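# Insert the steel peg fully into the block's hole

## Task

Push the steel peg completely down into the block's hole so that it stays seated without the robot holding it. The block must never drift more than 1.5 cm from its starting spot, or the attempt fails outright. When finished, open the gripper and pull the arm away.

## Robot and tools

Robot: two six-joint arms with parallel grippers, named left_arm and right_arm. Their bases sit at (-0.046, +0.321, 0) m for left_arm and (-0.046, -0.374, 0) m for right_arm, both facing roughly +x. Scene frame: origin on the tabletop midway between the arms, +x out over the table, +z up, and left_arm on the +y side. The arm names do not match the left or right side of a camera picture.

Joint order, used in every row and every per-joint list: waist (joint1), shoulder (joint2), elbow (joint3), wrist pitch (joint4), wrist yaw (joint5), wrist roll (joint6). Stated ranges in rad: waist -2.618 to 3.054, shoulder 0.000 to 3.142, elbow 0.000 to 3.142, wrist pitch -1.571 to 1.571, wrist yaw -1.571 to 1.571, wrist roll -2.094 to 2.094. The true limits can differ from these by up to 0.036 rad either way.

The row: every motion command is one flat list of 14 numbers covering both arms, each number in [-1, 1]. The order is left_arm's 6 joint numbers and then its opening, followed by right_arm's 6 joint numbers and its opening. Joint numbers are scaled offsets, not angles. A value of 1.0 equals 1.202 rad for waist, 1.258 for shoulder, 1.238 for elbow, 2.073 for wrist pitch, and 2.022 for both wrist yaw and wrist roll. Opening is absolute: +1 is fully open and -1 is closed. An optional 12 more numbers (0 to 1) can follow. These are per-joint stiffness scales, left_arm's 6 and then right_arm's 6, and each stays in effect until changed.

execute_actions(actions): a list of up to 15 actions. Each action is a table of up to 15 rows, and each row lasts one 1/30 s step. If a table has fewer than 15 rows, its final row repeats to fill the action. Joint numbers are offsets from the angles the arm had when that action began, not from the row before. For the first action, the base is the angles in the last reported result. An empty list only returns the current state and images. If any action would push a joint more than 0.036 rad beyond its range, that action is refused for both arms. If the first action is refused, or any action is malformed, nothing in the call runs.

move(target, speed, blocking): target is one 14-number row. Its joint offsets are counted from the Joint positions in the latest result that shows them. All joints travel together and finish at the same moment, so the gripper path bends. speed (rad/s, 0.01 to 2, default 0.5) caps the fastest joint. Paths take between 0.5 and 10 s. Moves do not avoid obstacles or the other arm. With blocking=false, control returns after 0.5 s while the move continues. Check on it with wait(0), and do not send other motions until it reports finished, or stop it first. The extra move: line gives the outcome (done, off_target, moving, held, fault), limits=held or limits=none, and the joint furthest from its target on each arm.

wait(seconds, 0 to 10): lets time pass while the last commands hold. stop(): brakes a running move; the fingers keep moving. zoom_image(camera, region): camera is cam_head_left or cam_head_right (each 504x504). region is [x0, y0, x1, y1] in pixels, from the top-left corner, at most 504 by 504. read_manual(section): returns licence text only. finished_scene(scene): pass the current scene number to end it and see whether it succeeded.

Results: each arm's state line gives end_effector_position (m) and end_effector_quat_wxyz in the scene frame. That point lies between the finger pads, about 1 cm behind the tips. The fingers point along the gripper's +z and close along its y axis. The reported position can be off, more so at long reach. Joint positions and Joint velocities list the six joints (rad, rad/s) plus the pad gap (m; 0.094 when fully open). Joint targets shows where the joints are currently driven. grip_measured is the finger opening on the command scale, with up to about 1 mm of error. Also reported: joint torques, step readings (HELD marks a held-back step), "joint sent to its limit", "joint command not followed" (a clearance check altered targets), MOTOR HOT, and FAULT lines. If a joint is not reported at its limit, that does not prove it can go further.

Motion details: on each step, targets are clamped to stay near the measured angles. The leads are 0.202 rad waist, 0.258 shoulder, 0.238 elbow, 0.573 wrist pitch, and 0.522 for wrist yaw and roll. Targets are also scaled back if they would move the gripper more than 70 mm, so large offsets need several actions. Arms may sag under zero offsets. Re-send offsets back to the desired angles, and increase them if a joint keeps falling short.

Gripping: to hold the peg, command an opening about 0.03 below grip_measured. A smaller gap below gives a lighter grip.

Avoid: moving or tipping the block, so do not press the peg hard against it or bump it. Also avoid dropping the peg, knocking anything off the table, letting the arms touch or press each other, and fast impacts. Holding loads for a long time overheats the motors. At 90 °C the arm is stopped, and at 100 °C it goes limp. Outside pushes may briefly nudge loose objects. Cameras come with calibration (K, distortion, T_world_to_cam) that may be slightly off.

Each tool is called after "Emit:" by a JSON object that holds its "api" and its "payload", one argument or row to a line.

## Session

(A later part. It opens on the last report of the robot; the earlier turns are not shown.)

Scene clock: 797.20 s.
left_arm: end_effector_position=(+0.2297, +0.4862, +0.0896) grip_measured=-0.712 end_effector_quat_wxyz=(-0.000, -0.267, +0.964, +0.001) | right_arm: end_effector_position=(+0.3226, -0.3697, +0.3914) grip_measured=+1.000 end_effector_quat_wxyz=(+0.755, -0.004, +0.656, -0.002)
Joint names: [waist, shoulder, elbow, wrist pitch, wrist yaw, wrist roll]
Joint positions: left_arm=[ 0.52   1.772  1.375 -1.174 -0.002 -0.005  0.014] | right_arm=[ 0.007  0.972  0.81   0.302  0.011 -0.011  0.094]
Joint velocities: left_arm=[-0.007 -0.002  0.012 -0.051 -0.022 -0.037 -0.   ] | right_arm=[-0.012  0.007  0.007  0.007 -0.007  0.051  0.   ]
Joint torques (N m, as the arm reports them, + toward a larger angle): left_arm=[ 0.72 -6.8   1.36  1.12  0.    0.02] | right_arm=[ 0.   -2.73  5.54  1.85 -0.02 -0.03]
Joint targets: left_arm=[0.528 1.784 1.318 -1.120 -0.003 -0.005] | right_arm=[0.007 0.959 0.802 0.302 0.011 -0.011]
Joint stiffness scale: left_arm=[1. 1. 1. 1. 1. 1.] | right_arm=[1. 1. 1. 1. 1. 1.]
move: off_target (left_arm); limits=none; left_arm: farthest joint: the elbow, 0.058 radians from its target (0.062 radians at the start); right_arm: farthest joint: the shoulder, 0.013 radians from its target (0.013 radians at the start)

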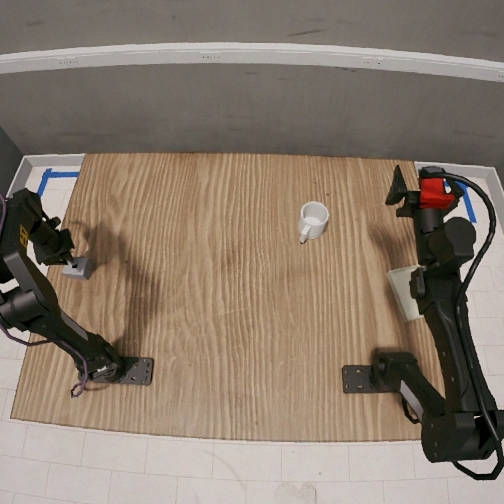

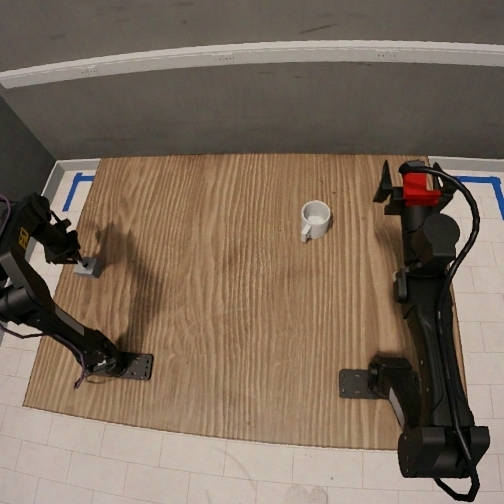

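Emit:
{"api": "move", "payload": {
  "target": [0.008, 0.0, -0.0323, -0.0217, 0, 0, -1, 0, -0.01, -0.007, 0, 0, 0, 1],
  "speed": 0.05
}}

Scene clock: 812.27 s.
left_arm: end_effector_position=(+0.2281, +0.4852, +0.0899) grip_measured=-0.712 end_effector_quat_wxyz=(-0.003, -0.267, +0.964, +0.000) | right_arm: end_effector_position=(+0.3226, -0.3697, +0.3914) grip_measured=+1.000 end_effector_quat_wxyz=(+0.755, -0.004, +0.656, -0.002)
Joint names: [waist, shoulder, elbow, wrist pitch, wrist yaw, wrist roll]
Joint positions: left_arm=[ 0.52   1.77   1.375 -1.181 -0.002 -0.005  0.014] | right_arm=[ 0.007  0.972  0.81   0.302  0.011 -0.011  0.094]
Joint velocities: left_arm=[ 0.002 -0.012 -0.007 -0.051 -0.066  0.022  0.001] | right_arm=[ 0.007  0.002  0.007 -0.007  0.066 -0.066  0.   ]
Joint torques (N m, as the arm reports them, + toward a larger angle): left_arm=[ 0.89 -7.69  2.7   0.27  0.02  0.03] | right_arm=[ 0.02 -2.56  5.44  1.83  0.04 -0.04]
Joint targets: left_arm=[0.530 1.772 1.335 -1.219 -0.002 -0.005] | right_arm=[0.007 0.959 0.802 0.302 0.011 -0.011]
Joint stiffness scale: left_arm=[1. 1. 1. 1. 1. 1.] | right_arm=[1. 1. 1. 1. 1. 1.]
move: off_target (left_arm); limits=none; left_arm: farthest joint: the elbow, 0.040 radians from its target (0.040 radians at the start); right_arm: farthest joint: the shoulder, 0.013 radians from its target (0.013 radians at the start)

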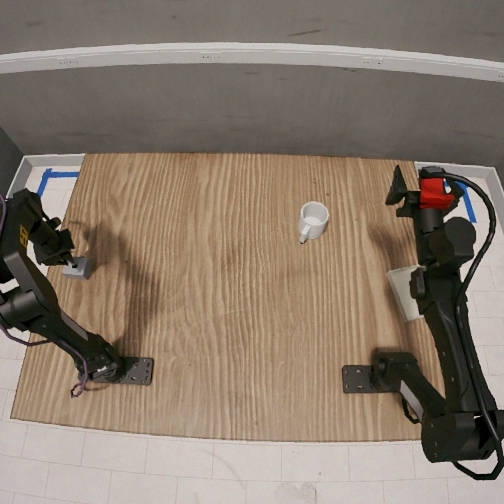

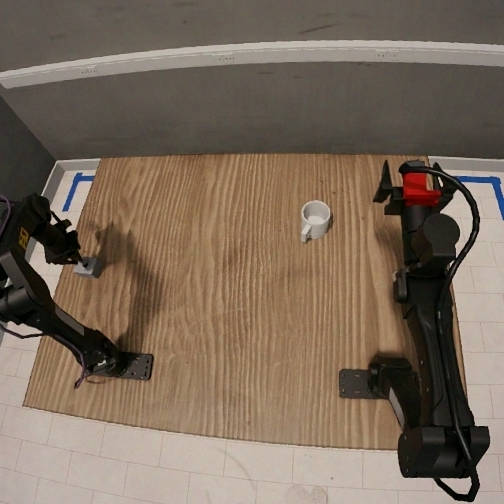

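Emit:
{"api": "move", "payload": {
  "target": [0.0, -0.0636, 0.1252, -0.0719, 0, 0, -1, 0, -0.01, -0.007, 0, 0, 0, 1],
  "speed": 0.4
}}

Scene clock: 853.50 s.
left_arm: end_effector_position=(+0.2268, +0.4845, +0.1394) grip_measured=-0.712 end_effector_quat_wxyz=(+0.020, -0.267, +0.963, +0.006) | right_arm: end_effector_position=(+0.3226, -0.3697, +0.3914) grip_measured=+1.000 end_effector_quat_wxyz=(+0.755, -0.004, +0.656, -0.002)
Joint names: [waist, shoulder, elbow, wrist pitch, wrist yaw, wrist roll]
Joint positions: left_arm=[ 0.52   1.707  1.497 -1.318 -0.002 -0.005  0.014] | right_arm=[ 0.007  0.972  0.81   0.302  0.011 -0.011  0.094]
Joint velocities: left_arm=[-0.017 -0.012  0.012  0.051 -0.081  0.022  0.   ] | right_arm=[-0.012  0.002  0.002  0.007 -0.051  0.081  0.   ]
Joint torques (N m, as the arm reports them, + toward a larger angle): left_arm=[ 0.01 -8.9   8.64  0.61  0.02  0.02] | right_arm=[-0.03 -2.63  5.66  1.82 -0.04  0.01]
Joint targets: left_arm=[0.520 1.690 1.530 -1.330 -0.002 -0.005] | right_arm=[0.007 0.959 0.802 0.302 0.011 -0.011]
Joint stiffness scale: left_arm=[1. 1. 1. 1. 1. 1.] | right_arm=[1. 1. 1. 1. 1. 1.]
move: off_target (left_arm); limits=none; left_arm: farthest joint: the elbow, 0.033 radians from its target (0.155 radians at the start); right_arm: farthest joint: the shoulder, 0.013 radians from its target (0.013 radians at the start)

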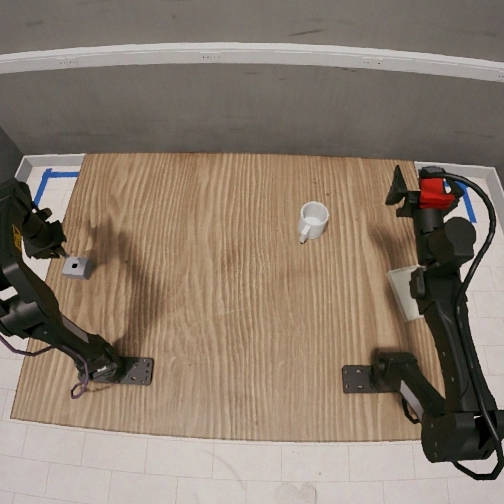

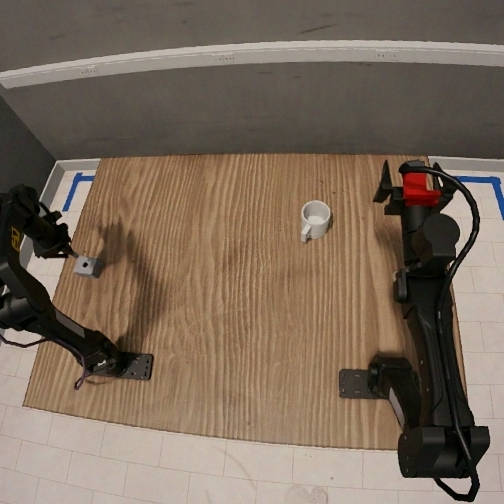

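Emit:
{"api": "zoom_image", "payload": {
  "camera": "cam_head_left",
  "region": [55, 245, 95, 280]
}}

Region (55, 245, 95, 280) of cam_head_left's 504x504 image, scaled by 12.600, with more detail than that image has; it fills the top 441 rows of this view, and the rest is white.

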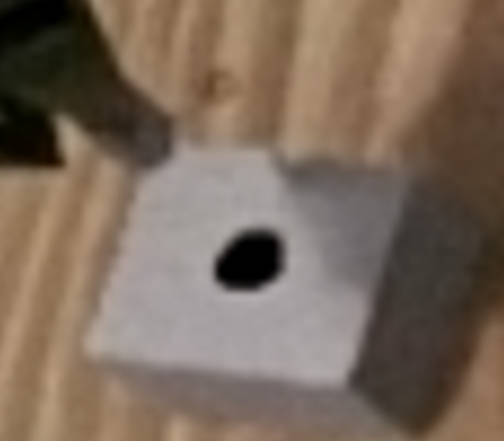

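Emit:
{"api": "move", "payload": {
  "target": [0.0, 0.0334, -0.1187, 0.0704, 0, 0, -1, 0, -0.01, -0.007, 0, 0, 0, 1],
  "speed": 0.3
}}

Scene clock: 868.83 s.
left_arm: end_effector_position=(+0.2236, +0.4826, +0.0919) grip_measured=-0.712 end_effector_quat_wxyz=(-0.005, -0.267, +0.964, -0.000) | right_arm: end_effector_position=(+0.3226, -0.3697, +0.3914) grip_measured=+1.000 end_effector_quat_wxyz=(+0.755, -0.004, +0.656, -0.002)
Joint names: [waist, shoulder, elbow, wrist pitch, wrist yaw, wrist roll]
Joint positions: left_arm=[ 0.52   1.753  1.362 -1.189 -0.002 -0.005  0.014] | right_arm=[ 0.007  0.972  0.81   0.302  0.011 -0.011  0.094]
Joint velocities: left_arm=[-0.002  0.002 -0.012  0.007 -0.007  0.022 -0.001] | right_arm=[-0.022 -0.002 -0.012  0.081  0.022 -0.007  0.   ]
Joint torques (N m, as the arm reports them, + toward a larger angle): left_arm=[ 0.03 -7.88  5.03  0.73  0.02  0.02] | right_arm=[ 0.09 -2.57  5.41  1.85  0.01  0.02]
Joint targets: left_arm=[0.520 1.749 1.350 -1.173 -0.002 -0.005] | right_arm=[0.007 0.959 0.802 0.302 0.011 -0.011]
Joint stiffness scale: left_arm=[1. 1. 1. 1. 1. 1.] | right_arm=[1. 1. 1. 1. 1. 1.]
move: done; limits=none; left_arm: farthest joint: the wrist pitch, 0.017 radians from its target (0.147 radians at the start); right_arm: farthest joint: the shoulder, 0.013 radians from its target (0.013 radians at the start)

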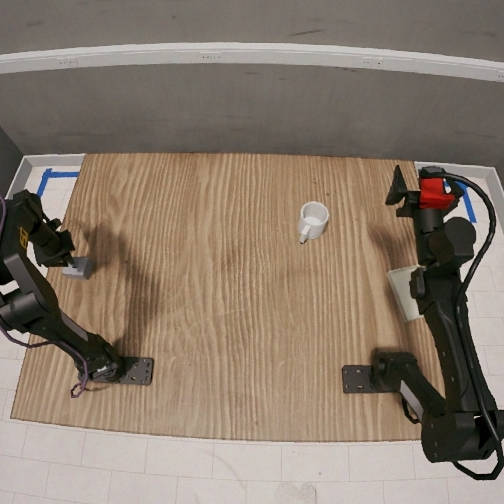

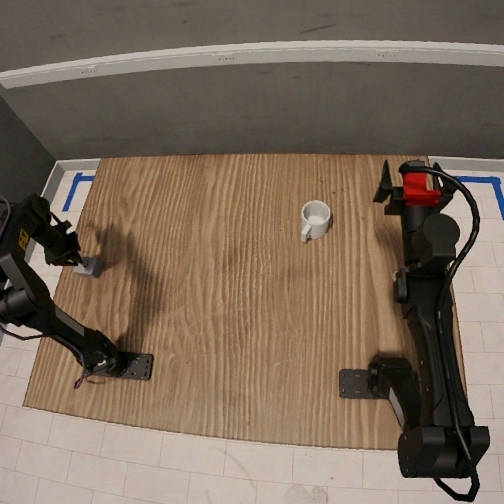

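Emit:
{"api": "move", "payload": {
  "target": [0.0, 0.004, -0.0468, 0.0357, 0, 0, -1, 0, -0.01, -0.007, 0, 0, 0, 1],
  "speed": 0.1
}}

Scene clock: 880.93 s.
left_arm: end_effector_position=(+0.2260, +0.4840, +0.0894) grip_measured=-0.712 end_effector_quat_wxyz=(+0.001, -0.267, +0.964, +0.001) | right_arm: end_effector_position=(+0.3226, -0.3697, +0.3914) grip_measured=+1.000 end_effector_quat_wxyz=(+0.755, -0.004, +0.656, -0.002)
Joint names: [waist, shoulder, elbow, wrist pitch, wrist yaw, wrist roll]
Joint positions: left_arm=[ 0.52   1.753  1.352 -1.166 -0.002 -0.005  0.014] | right_arm=[ 0.007  0.972  0.81   0.302  0.011 -0.011  0.094]
Joint velocities: left_arm=[-0.007  0.002  0.002  0.022 -0.066  0.007 -0.   ] | right_arm=[-0.017  0.007  0.002 -0.037 -0.037  0.022  0.   ]
Joint torques (N m, as the arm reports them, + toward a larger angle): left_arm=[ 0.01 -7.24  2.12  1.11  0.02  0.02] | right_arm=[-0.15 -2.66  5.63  1.83  0.01  0.03]
Joint targets: left_arm=[0.520 1.758 1.304 -1.115 -0.002 -0.005] | right_arm=[0.007 0.959 0.802 0.302 0.011 -0.011]
Joint stiffness scale: left_arm=[1. 1. 1. 1. 1. 1.] | right_arm=[1. 1. 1. 1. 1. 1.]
move: off_target (left_arm); limits=none; left_arm: farthest joint: the wrist pitch, 0.051 radians from its target (0.074 radians at the start); right_arm: farthest joint: the shoulder, 0.013 radians from its target (0.013 radians at the start)

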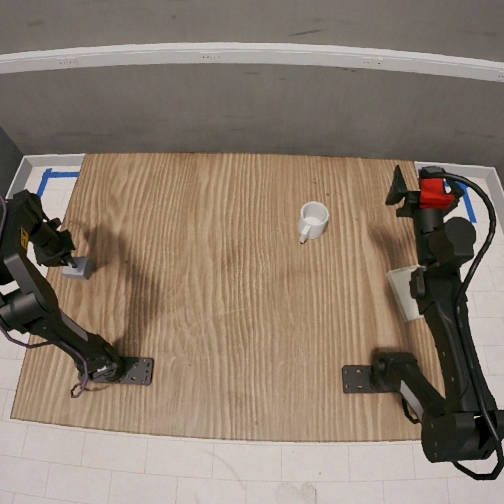

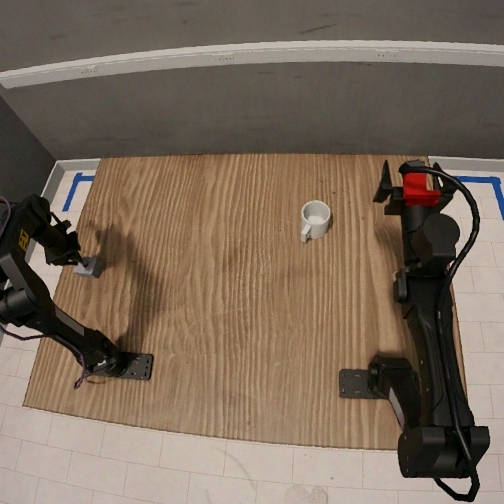

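Emit:
{"api": "zoom_image", "payload": {
  "camera": "cam_head_left",
  "region": [55, 245, 95, 280]
}}

Emit:
{"api": "zoom_image", "payload": {
  "camera": "cam_head_right",
  "region": [65, 245, 105, 280]
}}

Region (55, 245, 95, 280) of cam_head_left's 504x504 image, scaled by 12.600, with more detail than that image has; it fills the top 441 rows of this view, and the rest is white.

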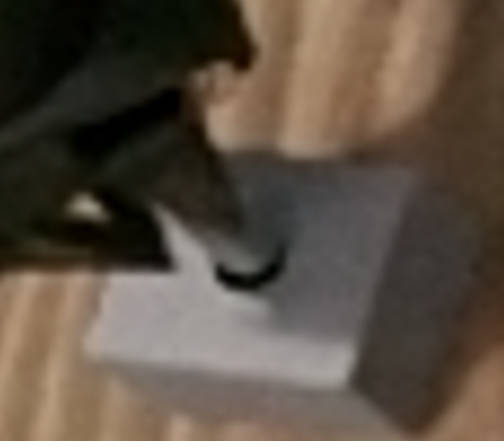

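Region (65, 245, 105, 280) of cam_head_right's 504x504 image, scaled by 12.600, with more detail than that image has; it fills the top 441 rows of this view, and the rest is white.

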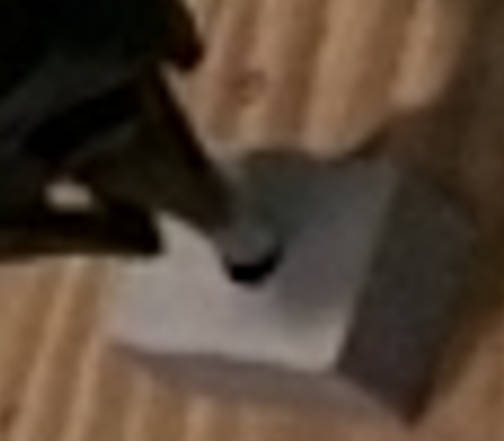

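Emit:
{"api": "execute_actions", "payload": {
  "actions": [
    [[0.004, 0, -0.02, -0.012, 0, 0, -1, 0, -0.01, -0.007, 0, 0, 0, 1]],
    [[0.004, 0, -0.02, -0.012, 0, 0, -1, 0, -0.01, -0.007, 0, 0, 0, 1]],
    [[0.004, 0, -0.02, -0.012, 0, 0, -1, 0, -0.01, -0.007, 0, 0, 0, 1]]
  ]
}}

Scene clock: 915.80 s.
left_arm: end_effector_position=(+0.2248, +0.4832, +0.0896) grip_measured=-0.712 end_effector_quat_wxyz=(-0.001, -0.267, +0.964, +0.001) | right_arm: end_effector_position=(+0.3226, -0.3697, +0.3914) grip_measured=+1.000 end_effector_quat_wxyz=(+0.755, -0.004, +0.656, -0.002)
Joint names: [waist, shoulder, elbow, wrist pitch, wrist yaw, wrist roll]
Joint positions: left_arm=[ 0.52   1.752  1.352 -1.172 -0.002 -0.005  0.014] | right_arm=[ 0.007  0.972  0.81   0.302  0.011 -0.011  0.094]
Joint velocities: left_arm=[-0.007  0.002 -0.007 -0.051  0.022  0.037 -0.   ] | right_arm=[-0.002 -0.002  0.007 -0.051 -0.095 -0.081  0.   ]
Joint torques (N m, as the arm reports them, + toward a larger angle): left_arm=[ 0.45 -7.63  3.98  0.4   0.01  0.01] | right_arm=[ 0.03 -2.48  5.56  1.8   0.   -0.01]
Joint targets: left_arm=[0.525 1.752 1.327 -1.197 -0.002 -0.005] | right_arm=[0.007 0.959 0.802 0.302 0.011 -0.011]
Joint stiffness scale: left_arm=[1. 1. 1. 1. 1. 1.] | right_arm=[1. 1. 1. 1. 1. 1.]
Step readings (joint positions; steps 1 to 15: 1st action; 16 to 30: 2nd action; 31 to 45: 3rd action):
0: left_arm=[0.520 1.753 1.352 -1.166 -0.002 -0.005] | right_arm=[0.007 0.972 0.810 0.302 0.011 -0.011]
1: left_arm=[0.520 1.752 1.352 -1.169 -0.002 -0.005] | right_arm=[0.007 0.972 0.810 0.302 0.011 -0.011]
2: left_arm=[0.520 1.752 1.352 -1.172 -0.002 -0.005] | right_arm=[0.007 0.972 0.810 0.302 0.011 -0.011]
4: left_arm=[0.520 1.752 1.352 -1.172 -0.002 -0.005] | right_arm=[0.007 0.972 0.810 0.302 0.011 -0.011]
8: left_arm=[0.520 1.752 1.352 -1.172 -0.002 -0.005] | right_arm=[0.007 0.972 0.810 0.302 0.011 -0.011]
15: left_arm=[0.520 1.752 1.352 -1.172 -0.002 -0.005] | right_arm=[0.007 0.972 0.810 0.302 0.011 -0.011]
16: left_arm=[0.520 1.752 1.352 -1.172 -0.002 -0.005] | right_arm=[0.007 0.972 0.810 0.302 0.011 -0.011]
17: left_arm=[0.520 1.752 1.352 -1.172 -0.002 -0.005] | right_arm=[0.007 0.972 0.810 0.302 0.011 -0.011]
19: left_arm=[0.520 1.752 1.352 -1.172 -0.002 -0.005] | right_arm=[0.007 0.972 0.810 0.302 0.011 -0.011]
23: left_arm=[0.520 1.752 1.352 -1.172 -0.002 -0.005] | right_arm=[0.007 0.972 0.810 0.302 0.011 -0.011]
30: left_arm=[0.520 1.752 1.352 -1.172 -0.002 -0.005] | right_arm=[0.007 0.972 0.810 0.302 0.011 -0.011]
31: left_arm=[0.520 1.752 1.352 -1.172 -0.002 -0.005] | right_arm=[0.007 0.972 0.810 0.302 0.011 -0.011]
32: left_arm=[0.520 1.752 1.352 -1.172 -0.002 -0.005] | right_arm=[0.007 0.972 0.810 0.302 0.011 -0.011]
34: left_arm=[0.520 1.752 1.352 -1.172 -0.002 -0.005] | right_arm=[0.007 0.972 0.810 0.302 0.011 -0.011]
38: left_arm=[0.520 1.752 1.352 -1.172 -0.002 -0.005] | right_arm=[0.007 0.972 0.810 0.302 0.011 -0.011]
45: Joint positions above

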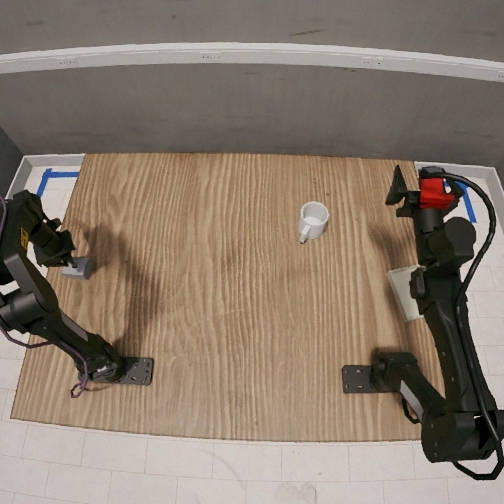

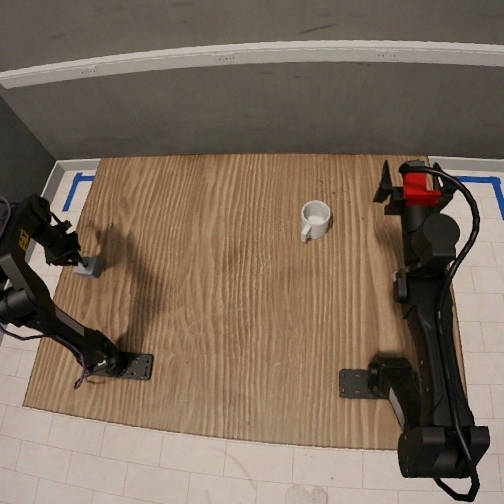

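Emit:
{"api": "move", "payload": {
  "target": [0.012, -0.05, 0.1, -0.06, 0, 0, -1, 0, -0.01, -0.007, 0, 0, 0, 1],
  "speed": 0.4
}}

Scene clock: 936.53 s.
left_arm: end_effector_position=(+0.2208, +0.4838, +0.1240) grip_measured=-0.712 end_effector_quat_wxyz=(+0.008, -0.271, +0.963, +0.003) | right_arm: end_effector_position=(+0.3226, -0.3697, +0.3914) grip_measured=+1.000 end_effector_quat_wxyz=(+0.755, -0.004, +0.656, -0.002)
Joint names: [waist, shoulder, elbow, wrist pitch, wrist yaw, wrist roll]
Joint positions: left_arm=[ 0.528  1.71   1.44  -1.284 -0.002 -0.005  0.014] | right_arm=[ 0.007  0.972  0.81   0.302  0.011 -0.011  0.094]
Joint velocities: left_arm=[ 0.002 -0.002  0.002 -0.022 -0.022 -0.066 -0.001] | right_arm=[-0.012  0.002  0.012 -0.066 -0.081 -0.007  0.   ]
Joint torques (N m, as the arm reports them, + toward a larger angle): left_arm=[ 0.62 -8.87  8.98  0.57  0.01  0.02] | right_arm=[ 0.08 -2.62  5.63  1.8   0.02 -0.01]
Joint targets: left_arm=[0.534 1.689 1.475 -1.297 -0.002 -0.005] | right_arm=[0.007 0.959 0.802 0.302 0.011 -0.011]
Joint stiffness scale: left_arm=[1. 1. 1. 1. 1. 1.] | right_arm=[1. 1. 1. 1. 1. 1.]
move: off_target (left_arm); limits=none; left_arm: farthest joint: the elbow, 0.036 radians from its target (0.124 radians at the start); right_arm: farthest joint: the shoulder, 0.013 radians from its target (0.013 radians at the start)

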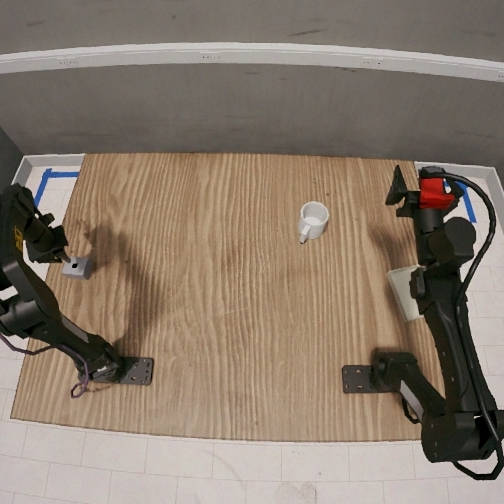

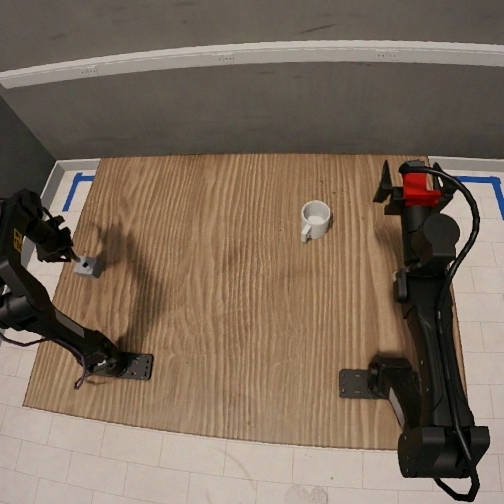

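Emit:
{"api": "move", "payload": {
  "target": [0.0, 0.0318, -0.1099, 0.0791, 0, 0, -1, 0, -0.01, -0.007, 0, 0, 0, 1],
  "speed": 0.2
}}

Scene clock: 944.47 s.
left_arm: end_effector_position=(+0.2227, +0.4844, +0.0828) grip_measured=-0.712 end_effector_quat_wxyz=(+0.001, -0.271, +0.963, +0.000) | right_arm: end_effector_position=(+0.3226, -0.3697, +0.3914) grip_measured=+1.000 end_effector_quat_wxyz=(+0.755, -0.004, +0.656, -0.002)
Joint names: [waist, shoulder, elbow, wrist pitch, wrist yaw, wrist roll]
Joint positions: left_arm=[ 0.528  1.748  1.32  -1.14   0.001 -0.005  0.014] | right_arm=[ 0.007  0.972  0.81   0.302  0.011 -0.011  0.094]
Joint velocities: left_arm=[-0.002  0.002  0.002  0.007  0.051 -0.007 -0.   ] | right_arm=[-0.002 -0.002  0.002 -0.051  0.051  0.007  0.   ]
Joint torques (N m, as the arm reports them, + toward a larger angle): left_arm=[ 0.   -7.42  4.7   0.8  -0.01  0.02] | right_arm=[-0.15 -2.51  5.39  1.82  0.    0.02]
Joint targets: left_arm=[0.528 1.750 1.304 -1.120 -0.002 -0.005] | right_arm=[0.007 0.959 0.802 0.302 0.011 -0.011]
Joint stiffness scale: left_arm=[1. 1. 1. 1. 1. 1.] | right_arm=[1. 1. 1. 1. 1. 1.]
move: done; limits=none; left_arm: farthest joint: the wrist pitch, 0.020 radians from its target (0.164 radians at the start); right_arm: farthest joint: the shoulder, 0.013 radians from its target (0.013 radians at the start)

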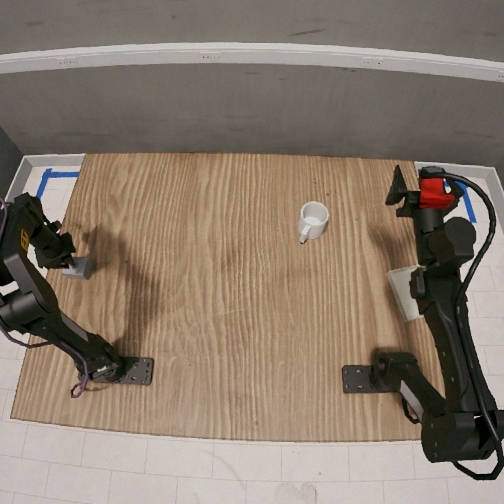

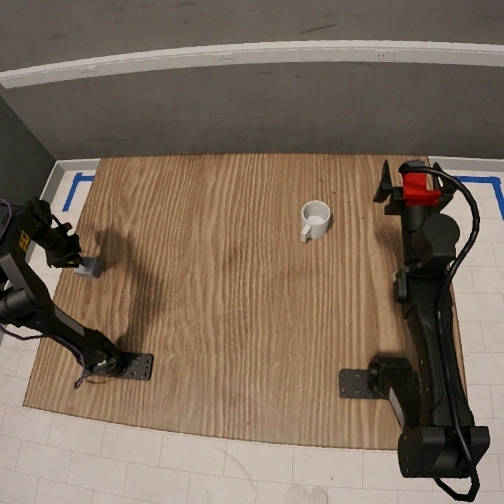

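Emit:
{"api": "execute_actions", "payload": {
  "actions": []
}}

Scene clock: 971.60 s.
left_arm: end_effector_position=(+0.2227, +0.4844, +0.0828) grip_measured=-0.712 end_effector_quat_wxyz=(+0.001, -0.271, +0.963, +0.000) | right_arm: end_effector_position=(+0.3226, -0.3697, +0.3914) grip_measured=+1.000 end_effector_quat_wxyz=(+0.755, -0.004, +0.656, -0.002)
Joint names: [waist, shoulder, elbow, wrist pitch, wrist yaw, wrist roll]
Joint positions: left_arm=[ 0.528  1.748  1.32  -1.14   0.001 -0.005  0.014] | right_arm=[ 0.007  0.972  0.81   0.302  0.011 -0.011  0.094]
Joint velocities: left_arm=[ 0.002 -0.012  0.007 -0.022  0.007 -0.037  0.   ] | right_arm=[ 0.002  0.007 -0.002  0.022  0.007 -0.022  0.   ]
Joint torques (N m, as the arm reports them, + toward a larger angle): left_arm=[ 0.05 -7.43  4.71  0.8  -0.02  0.02] | right_arm=[ 0.06 -2.69  5.52  1.8   0.04  0.01]
Joint targets: left_arm=[0.528 1.750 1.304 -1.120 -0.002 -0.005] | right_arm=[0.007 0.959 0.802 0.302 0.011 -0.011]
Joint stiffness scale: left_arm=[1. 1. 1. 1. 1. 1.] | right_arm=[1. 1. 1. 1. 1. 1.]

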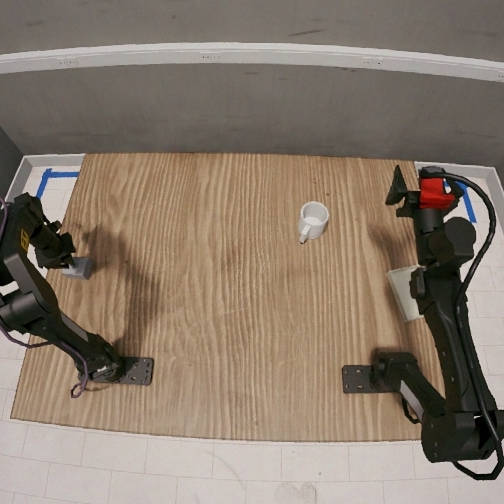

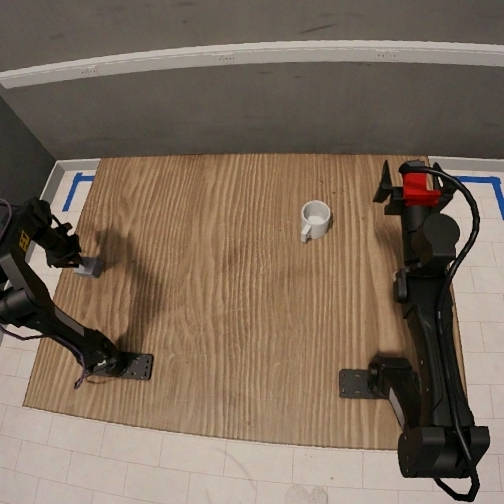

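Emit:
{"api": "move", "payload": {
  "target": [0,0.016,-0.0614,0.0473,0,0,-1, 0,-0.01,-0.007,0,0,0,1],
  "speed": 0.1
}}

Scene clock: 978.67 s.
left_arm: end_effector_position=(+0.2235, +0.4848, +0.0672) grip_measured=-0.712 end_effector_quat_wxyz=(+0.004, -0.271, +0.963, +0.000) | right_arm: end_effector_position=(+0.3226, -0.3697, +0.3914) grip_measured=+1.000 end_effector_quat_wxyz=(+0.755, -0.004, +0.656, -0.002)
Joint names: [waist, shoulder, elbow, wrist pitch, wrist yaw, wrist roll]
Joint positions: left_arm=[ 0.528  1.759  1.269 -1.073  0.001 -0.005  0.014] | right_arm=[ 0.007  0.972  0.81   0.302  0.011 -0.011  0.094]
Joint velocities: left_arm=[-0.007 -0.002 -0.002 -0.051 -0.022  0.007 -0.001] | right_arm=[-0.002  0.022  0.002 -0.037  0.037 -0.051  0.   ]
Joint torques (N m, as the arm reports them, + toward a larger angle): left_arm=[ 0.04 -6.86  3.87  0.93  0.01  0.01] | right_arm=[-0.07 -2.55  5.43  1.8   0.03  0.06]
Joint targets: left_arm=[0.528 1.768 1.244 -1.042 0.001 -0.005] | right_arm=[0.007 0.959 0.802 0.302 0.011 -0.011]
Joint stiffness scale: left_arm=[1. 1. 1. 1. 1. 1.] | right_arm=[1. 1. 1. 1. 1. 1.]
move: off_target (left_arm); limits=none; left_arm: farthest joint: the wrist pitch, 0.031 radians from its target (0.098 radians at the start); right_arm: farthest joint: the shoulder, 0.013 radians from its target (0.013 radians at the start)

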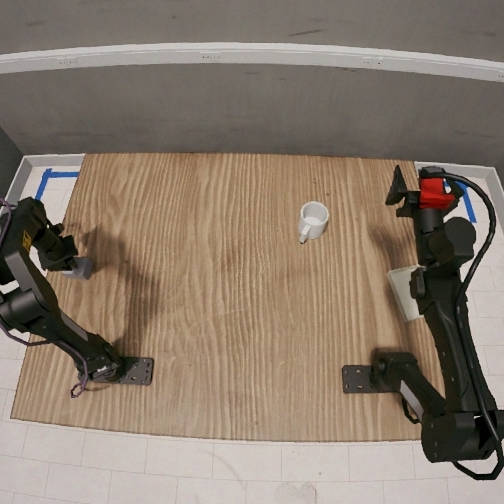

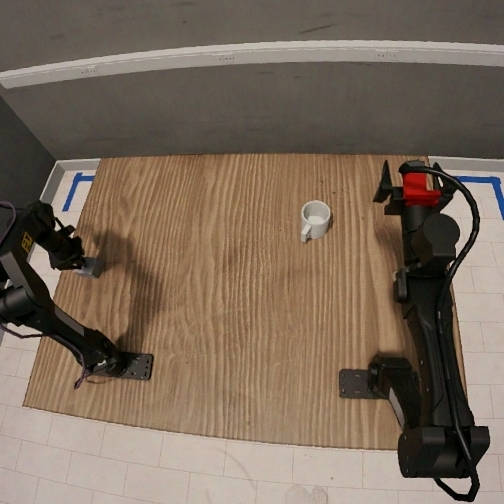

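Emit:
{"api": "move", "payload": {
  "target": [0,0.012,-0.04,0.03,0,0,-1, 0,-0.01,-0.007,0,0,0,1],
  "speed": 0.1
}}

Scene clock: 984.97 s.
left_arm: end_effector_position=(+0.2239, +0.4850, +0.0639) grip_measured=-0.712 end_effector_quat_wxyz=(+0.007, -0.271, +0.963, +0.001) | right_arm: end_effector_position=(+0.3226, -0.3697, +0.3914) grip_measured=+1.000 end_effector_quat_wxyz=(+0.755, -0.004, +0.656, -0.002)
Joint names: [waist, shoulder, elbow, wrist pitch, wrist yaw, wrist roll]
Joint positions: left_arm=[ 0.528  1.759  1.256 -1.054  0.001 -0.005  0.014] | right_arm=[ 0.007  0.972  0.81   0.302  0.011 -0.011  0.094]
Joint velocities: left_arm=[ 0.002 -0.002 -0.002  0.022 -0.051 -0.022  0.   ] | right_arm=[-0.002 -0.002  0.002 -0.022  0.095  0.022  0.   ]
Joint torques (N m, as the arm reports them, + toward a larger angle): left_arm=[ 0.03 -6.45  3.    1.05  0.02  0.01] | right_arm=[ 0.06 -2.72  5.43  1.83 -0.04  0.02]
Joint targets: left_arm=[0.528 1.774 1.220 -1.011 0.001 -0.005] | right_arm=[0.007 0.959 0.802 0.302 0.011 -0.011]
Joint stiffness scale: left_arm=[1. 1. 1. 1. 1. 1.] | right_arm=[1. 1. 1. 1. 1. 1.]
move: off_target (left_arm); limits=none; left_arm: farthest joint: the wrist pitch, 0.043 radians from its target (0.062 radians at the start); right_arm: farthest joint: the shoulder, 0.013 radians from its target (0.013 radians at the start)

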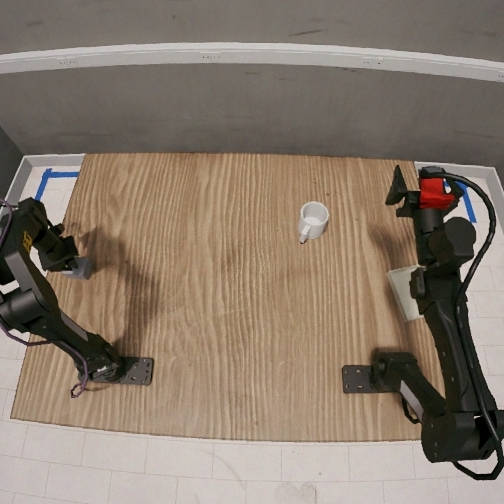

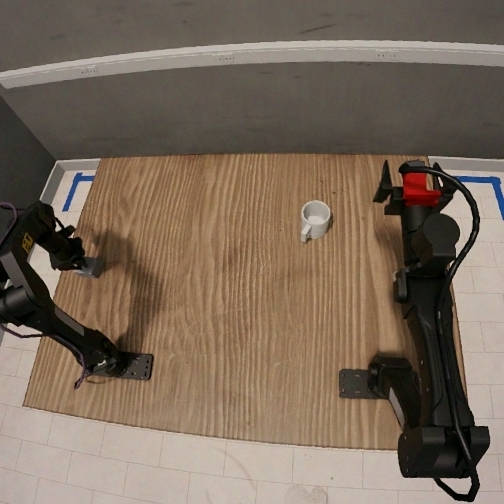

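Emit:
{"api": "move", "payload": {
  "target": [0,0,0,0,0,0,0.5, 0,-0.01,-0.007,0,0,0,1]
}}

Emit:
{"api": "move", "payload": {
  "target": [0,-0.08,0.1,-0.01,0,0,0.5, 0,-0.01,-0.007,0,0,0,1],
  "speed": 0.3
}}

Emit:
{"api": "move", "payload": {
  "target": [-0.4,-0.4,-0.1,0.3,0,0,0.5, 0,-0.01,-0.007,0,0,0,1],
  "speed": 0.8
}}

Scene clock: 997.10 s.
left_arm: end_effector_position=(+0.2238, +0.4850, +0.0639) grip_measured=+0.498 end_effector_quat_wxyz=(+0.006, -0.271, +0.963, +0.001) | right_arm: end_effector_position=(+0.3226, -0.3697, +0.3914) grip_measured=+1.000 end_effector_quat_wxyz=(+0.755, -0.004, +0.656, -0.002)
Joint names: [waist, shoulder, elbow, wrist pitch, wrist yaw, wrist roll]
Joint positions: left_arm=[ 0.528  1.759  1.256 -1.054  0.001 -0.005  0.07 ] | right_arm=[ 0.007  0.972  0.81   0.302  0.011 -0.011  0.094]
Joint velocities: left_arm=[-0.007  0.012  0.007 -0.007 -0.007  0.007 -0.   ] | right_arm=[-0.007 -0.002 -0.002 -0.007  0.007  0.007  0.   ]
Joint torques (N m, as the arm reports them, + toward a larger angle): left_arm=[ 0.05 -7.55  5.89  0.64  0.02  0.01] | right_arm=[-0.09 -2.61  5.62  1.81  0.04  0.  ]
Joint targets: left_arm=[0.528 1.759 1.256 -1.054 0.001 -0.005] | right_arm=[0.007 0.959 0.802 0.302 0.011 -0.011]
Joint stiffness scale: left_arm=[1. 1. 1. 1. 1. 1.] | right_arm=[1. 1. 1. 1. 1. 1.]
move: done; limits=none; left_arm: farthest joint: the waist, 0.000 radians from its target (0.000 radians at the start); right_arm: farthest joint: the shoulder, 0.013 radians from its target (0.013 radians at the start)

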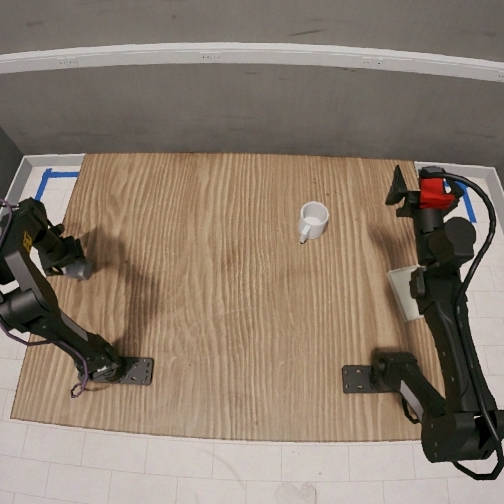

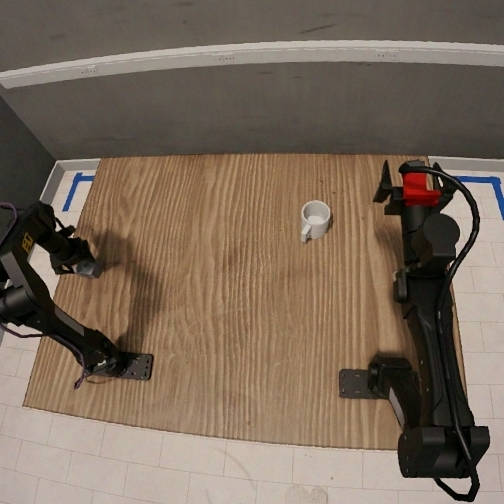

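Scene clock: 998.00 s.
left_arm: end_effector_position=(+0.2478, +0.4995, +0.1166) grip_measured=+0.498 end_effector_quat_wxyz=(+0.090, -0.270, +0.958, +0.024) | right_arm: end_effector_position=(+0.3226, -0.3697, +0.3914) grip_measured=+1.000 end_effector_quat_wxyz=(+0.755, -0.004, +0.656, -0.002)
Joint names: [waist, shoulder, elbow, wrist pitch, wrist yaw, wrist roll]
Joint positions: left_arm=[ 0.528  1.672  1.35  -1.062  0.001 -0.005  0.07 ] | right_arm=[ 0.007  0.972  0.81   0.302  0.011 -0.011  0.094]
Joint velocities: left_arm=[-0.007  0.002 -0.002 -0.007 -0.051  0.007 -0.002] | right_arm=[-0.002  0.002  0.002  0.051 -0.007 -0.051  0.   ]
Joint torques (N m, as the arm reports them, + toward a larger angle): left_arm=[ 0.02 -8.28  8.6   0.87  0.01  0.02] | right_arm=[-0.05 -2.61  5.2   1.8  -0.03  0.04]
Joint targets: left_arm=[0.528 1.658 1.379 -1.075 0.001 -0.005] | right_arm=[0.007 0.959 0.802 0.302 0.011 -0.011]
Joint stiffness scale: left_arm=[1. 1. 1. 1. 1. 1.] | right_arm=[1. 1. 1. 1. 1. 1.]
move: off_target (left_arm); limits=none; left_arm: farthest joint: the elbow, 0.029 radians from its target (0.124 radians at the start); right_arm: farthest joint: the shoulder, 0.013 radians from its target (0.013 radians at the start)

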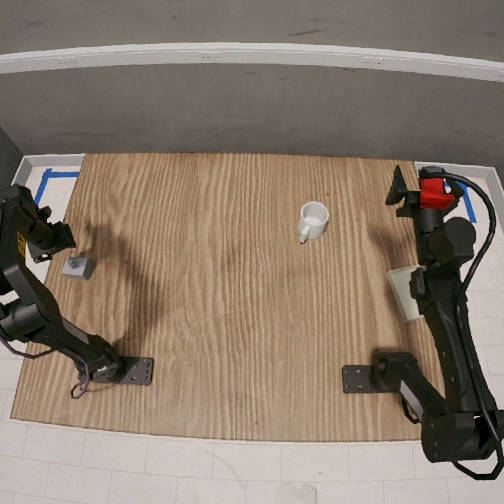

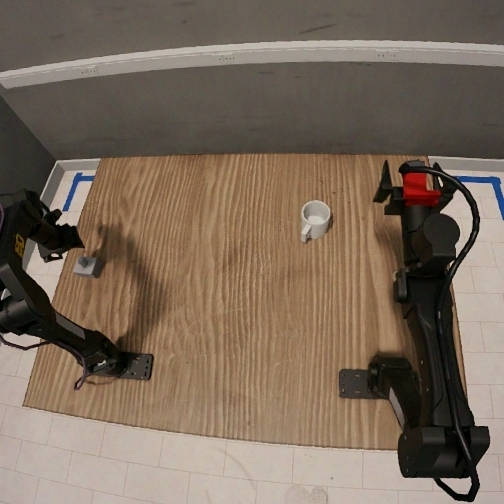

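Scene clock: 999.57 s.
left_arm: end_effector_position=(+0.3424, +0.3478, +0.3471) grip_measured=+0.498 end_effector_quat_wxyz=(+0.559, -0.030, +0.829, +0.017) | right_arm: end_effector_position=(+0.3226, -0.3697, +0.3914) grip_measured=+1.000 end_effector_quat_wxyz=(+0.755, -0.004, +0.656, -0.002)
Joint names: [waist, shoulder, elbow, wrist pitch, wrist yaw, wrist roll]
Joint positions: left_arm=[ 0.052  1.179  1.252 -0.457  0.001 -0.005  0.07 ] | right_arm=[ 0.007  0.972  0.81   0.302  0.011 -0.011  0.094]
Joint velocities: left_arm=[ 0.002 -0.002  0.002  0.051 -0.051  0.007 -0.   ] | right_arm=[ 0.002 -0.017 -0.012 -0.095 -0.022 -0.022  0.   ]
Joint torques (N m, as the arm reports them, + toward a larger angle): left_arm=[-0.37 -4.39  5.27  2.3   0.01  0.02] | right_arm=[-0.06 -2.55  5.36  1.85  0.02 -0.01]
Joint targets: left_arm=[0.047 1.169 1.227 -0.441 0.001 -0.005] | right_arm=[0.007 0.959 0.802 0.302 0.011 -0.011]
Joint stiffness scale: left_arm=[1. 1. 1. 1. 1. 1.] | right_arm=[1. 1. 1. 1. 1. 1.]
move: off_target (left_arm); limits=none; left_arm: farthest joint: the elbow, 0.025 radians from its target (0.124 radians at the start); right_arm: farthest joint: the shoulder, 0.013 radians from its target (0.013 radians at the start)

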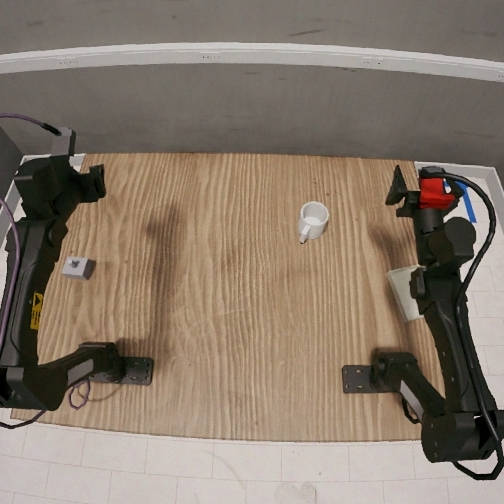

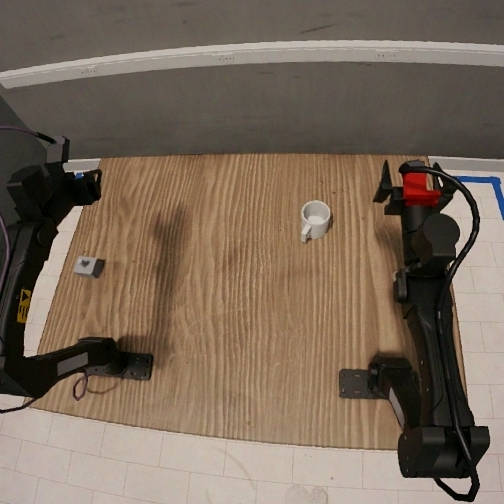

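Emit:
{"api": "zoom_image", "payload": {
  "camera": "cam_head_left",
  "region": [40, 230, 120, 300]
}}

Region (40, 230, 120, 300) of cam_head_left's 504x504 image, scaled by 6.300, with more detail than that image has; it fills the top 441 rows of this view, and the rest is white.

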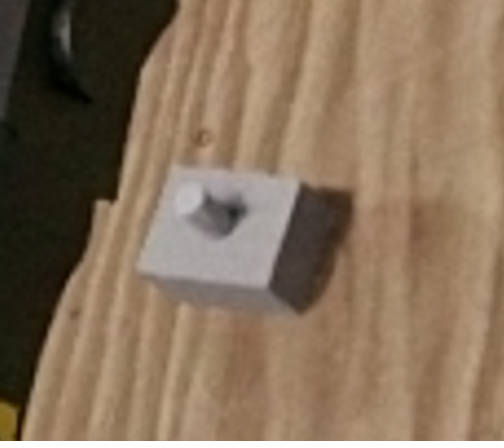

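The peg is standing in the hole. Finishing scene 1.

Emit:
{"api": "finished_scene", "payload": {
  "scene": 1
}}

The scene is finished: the task was done.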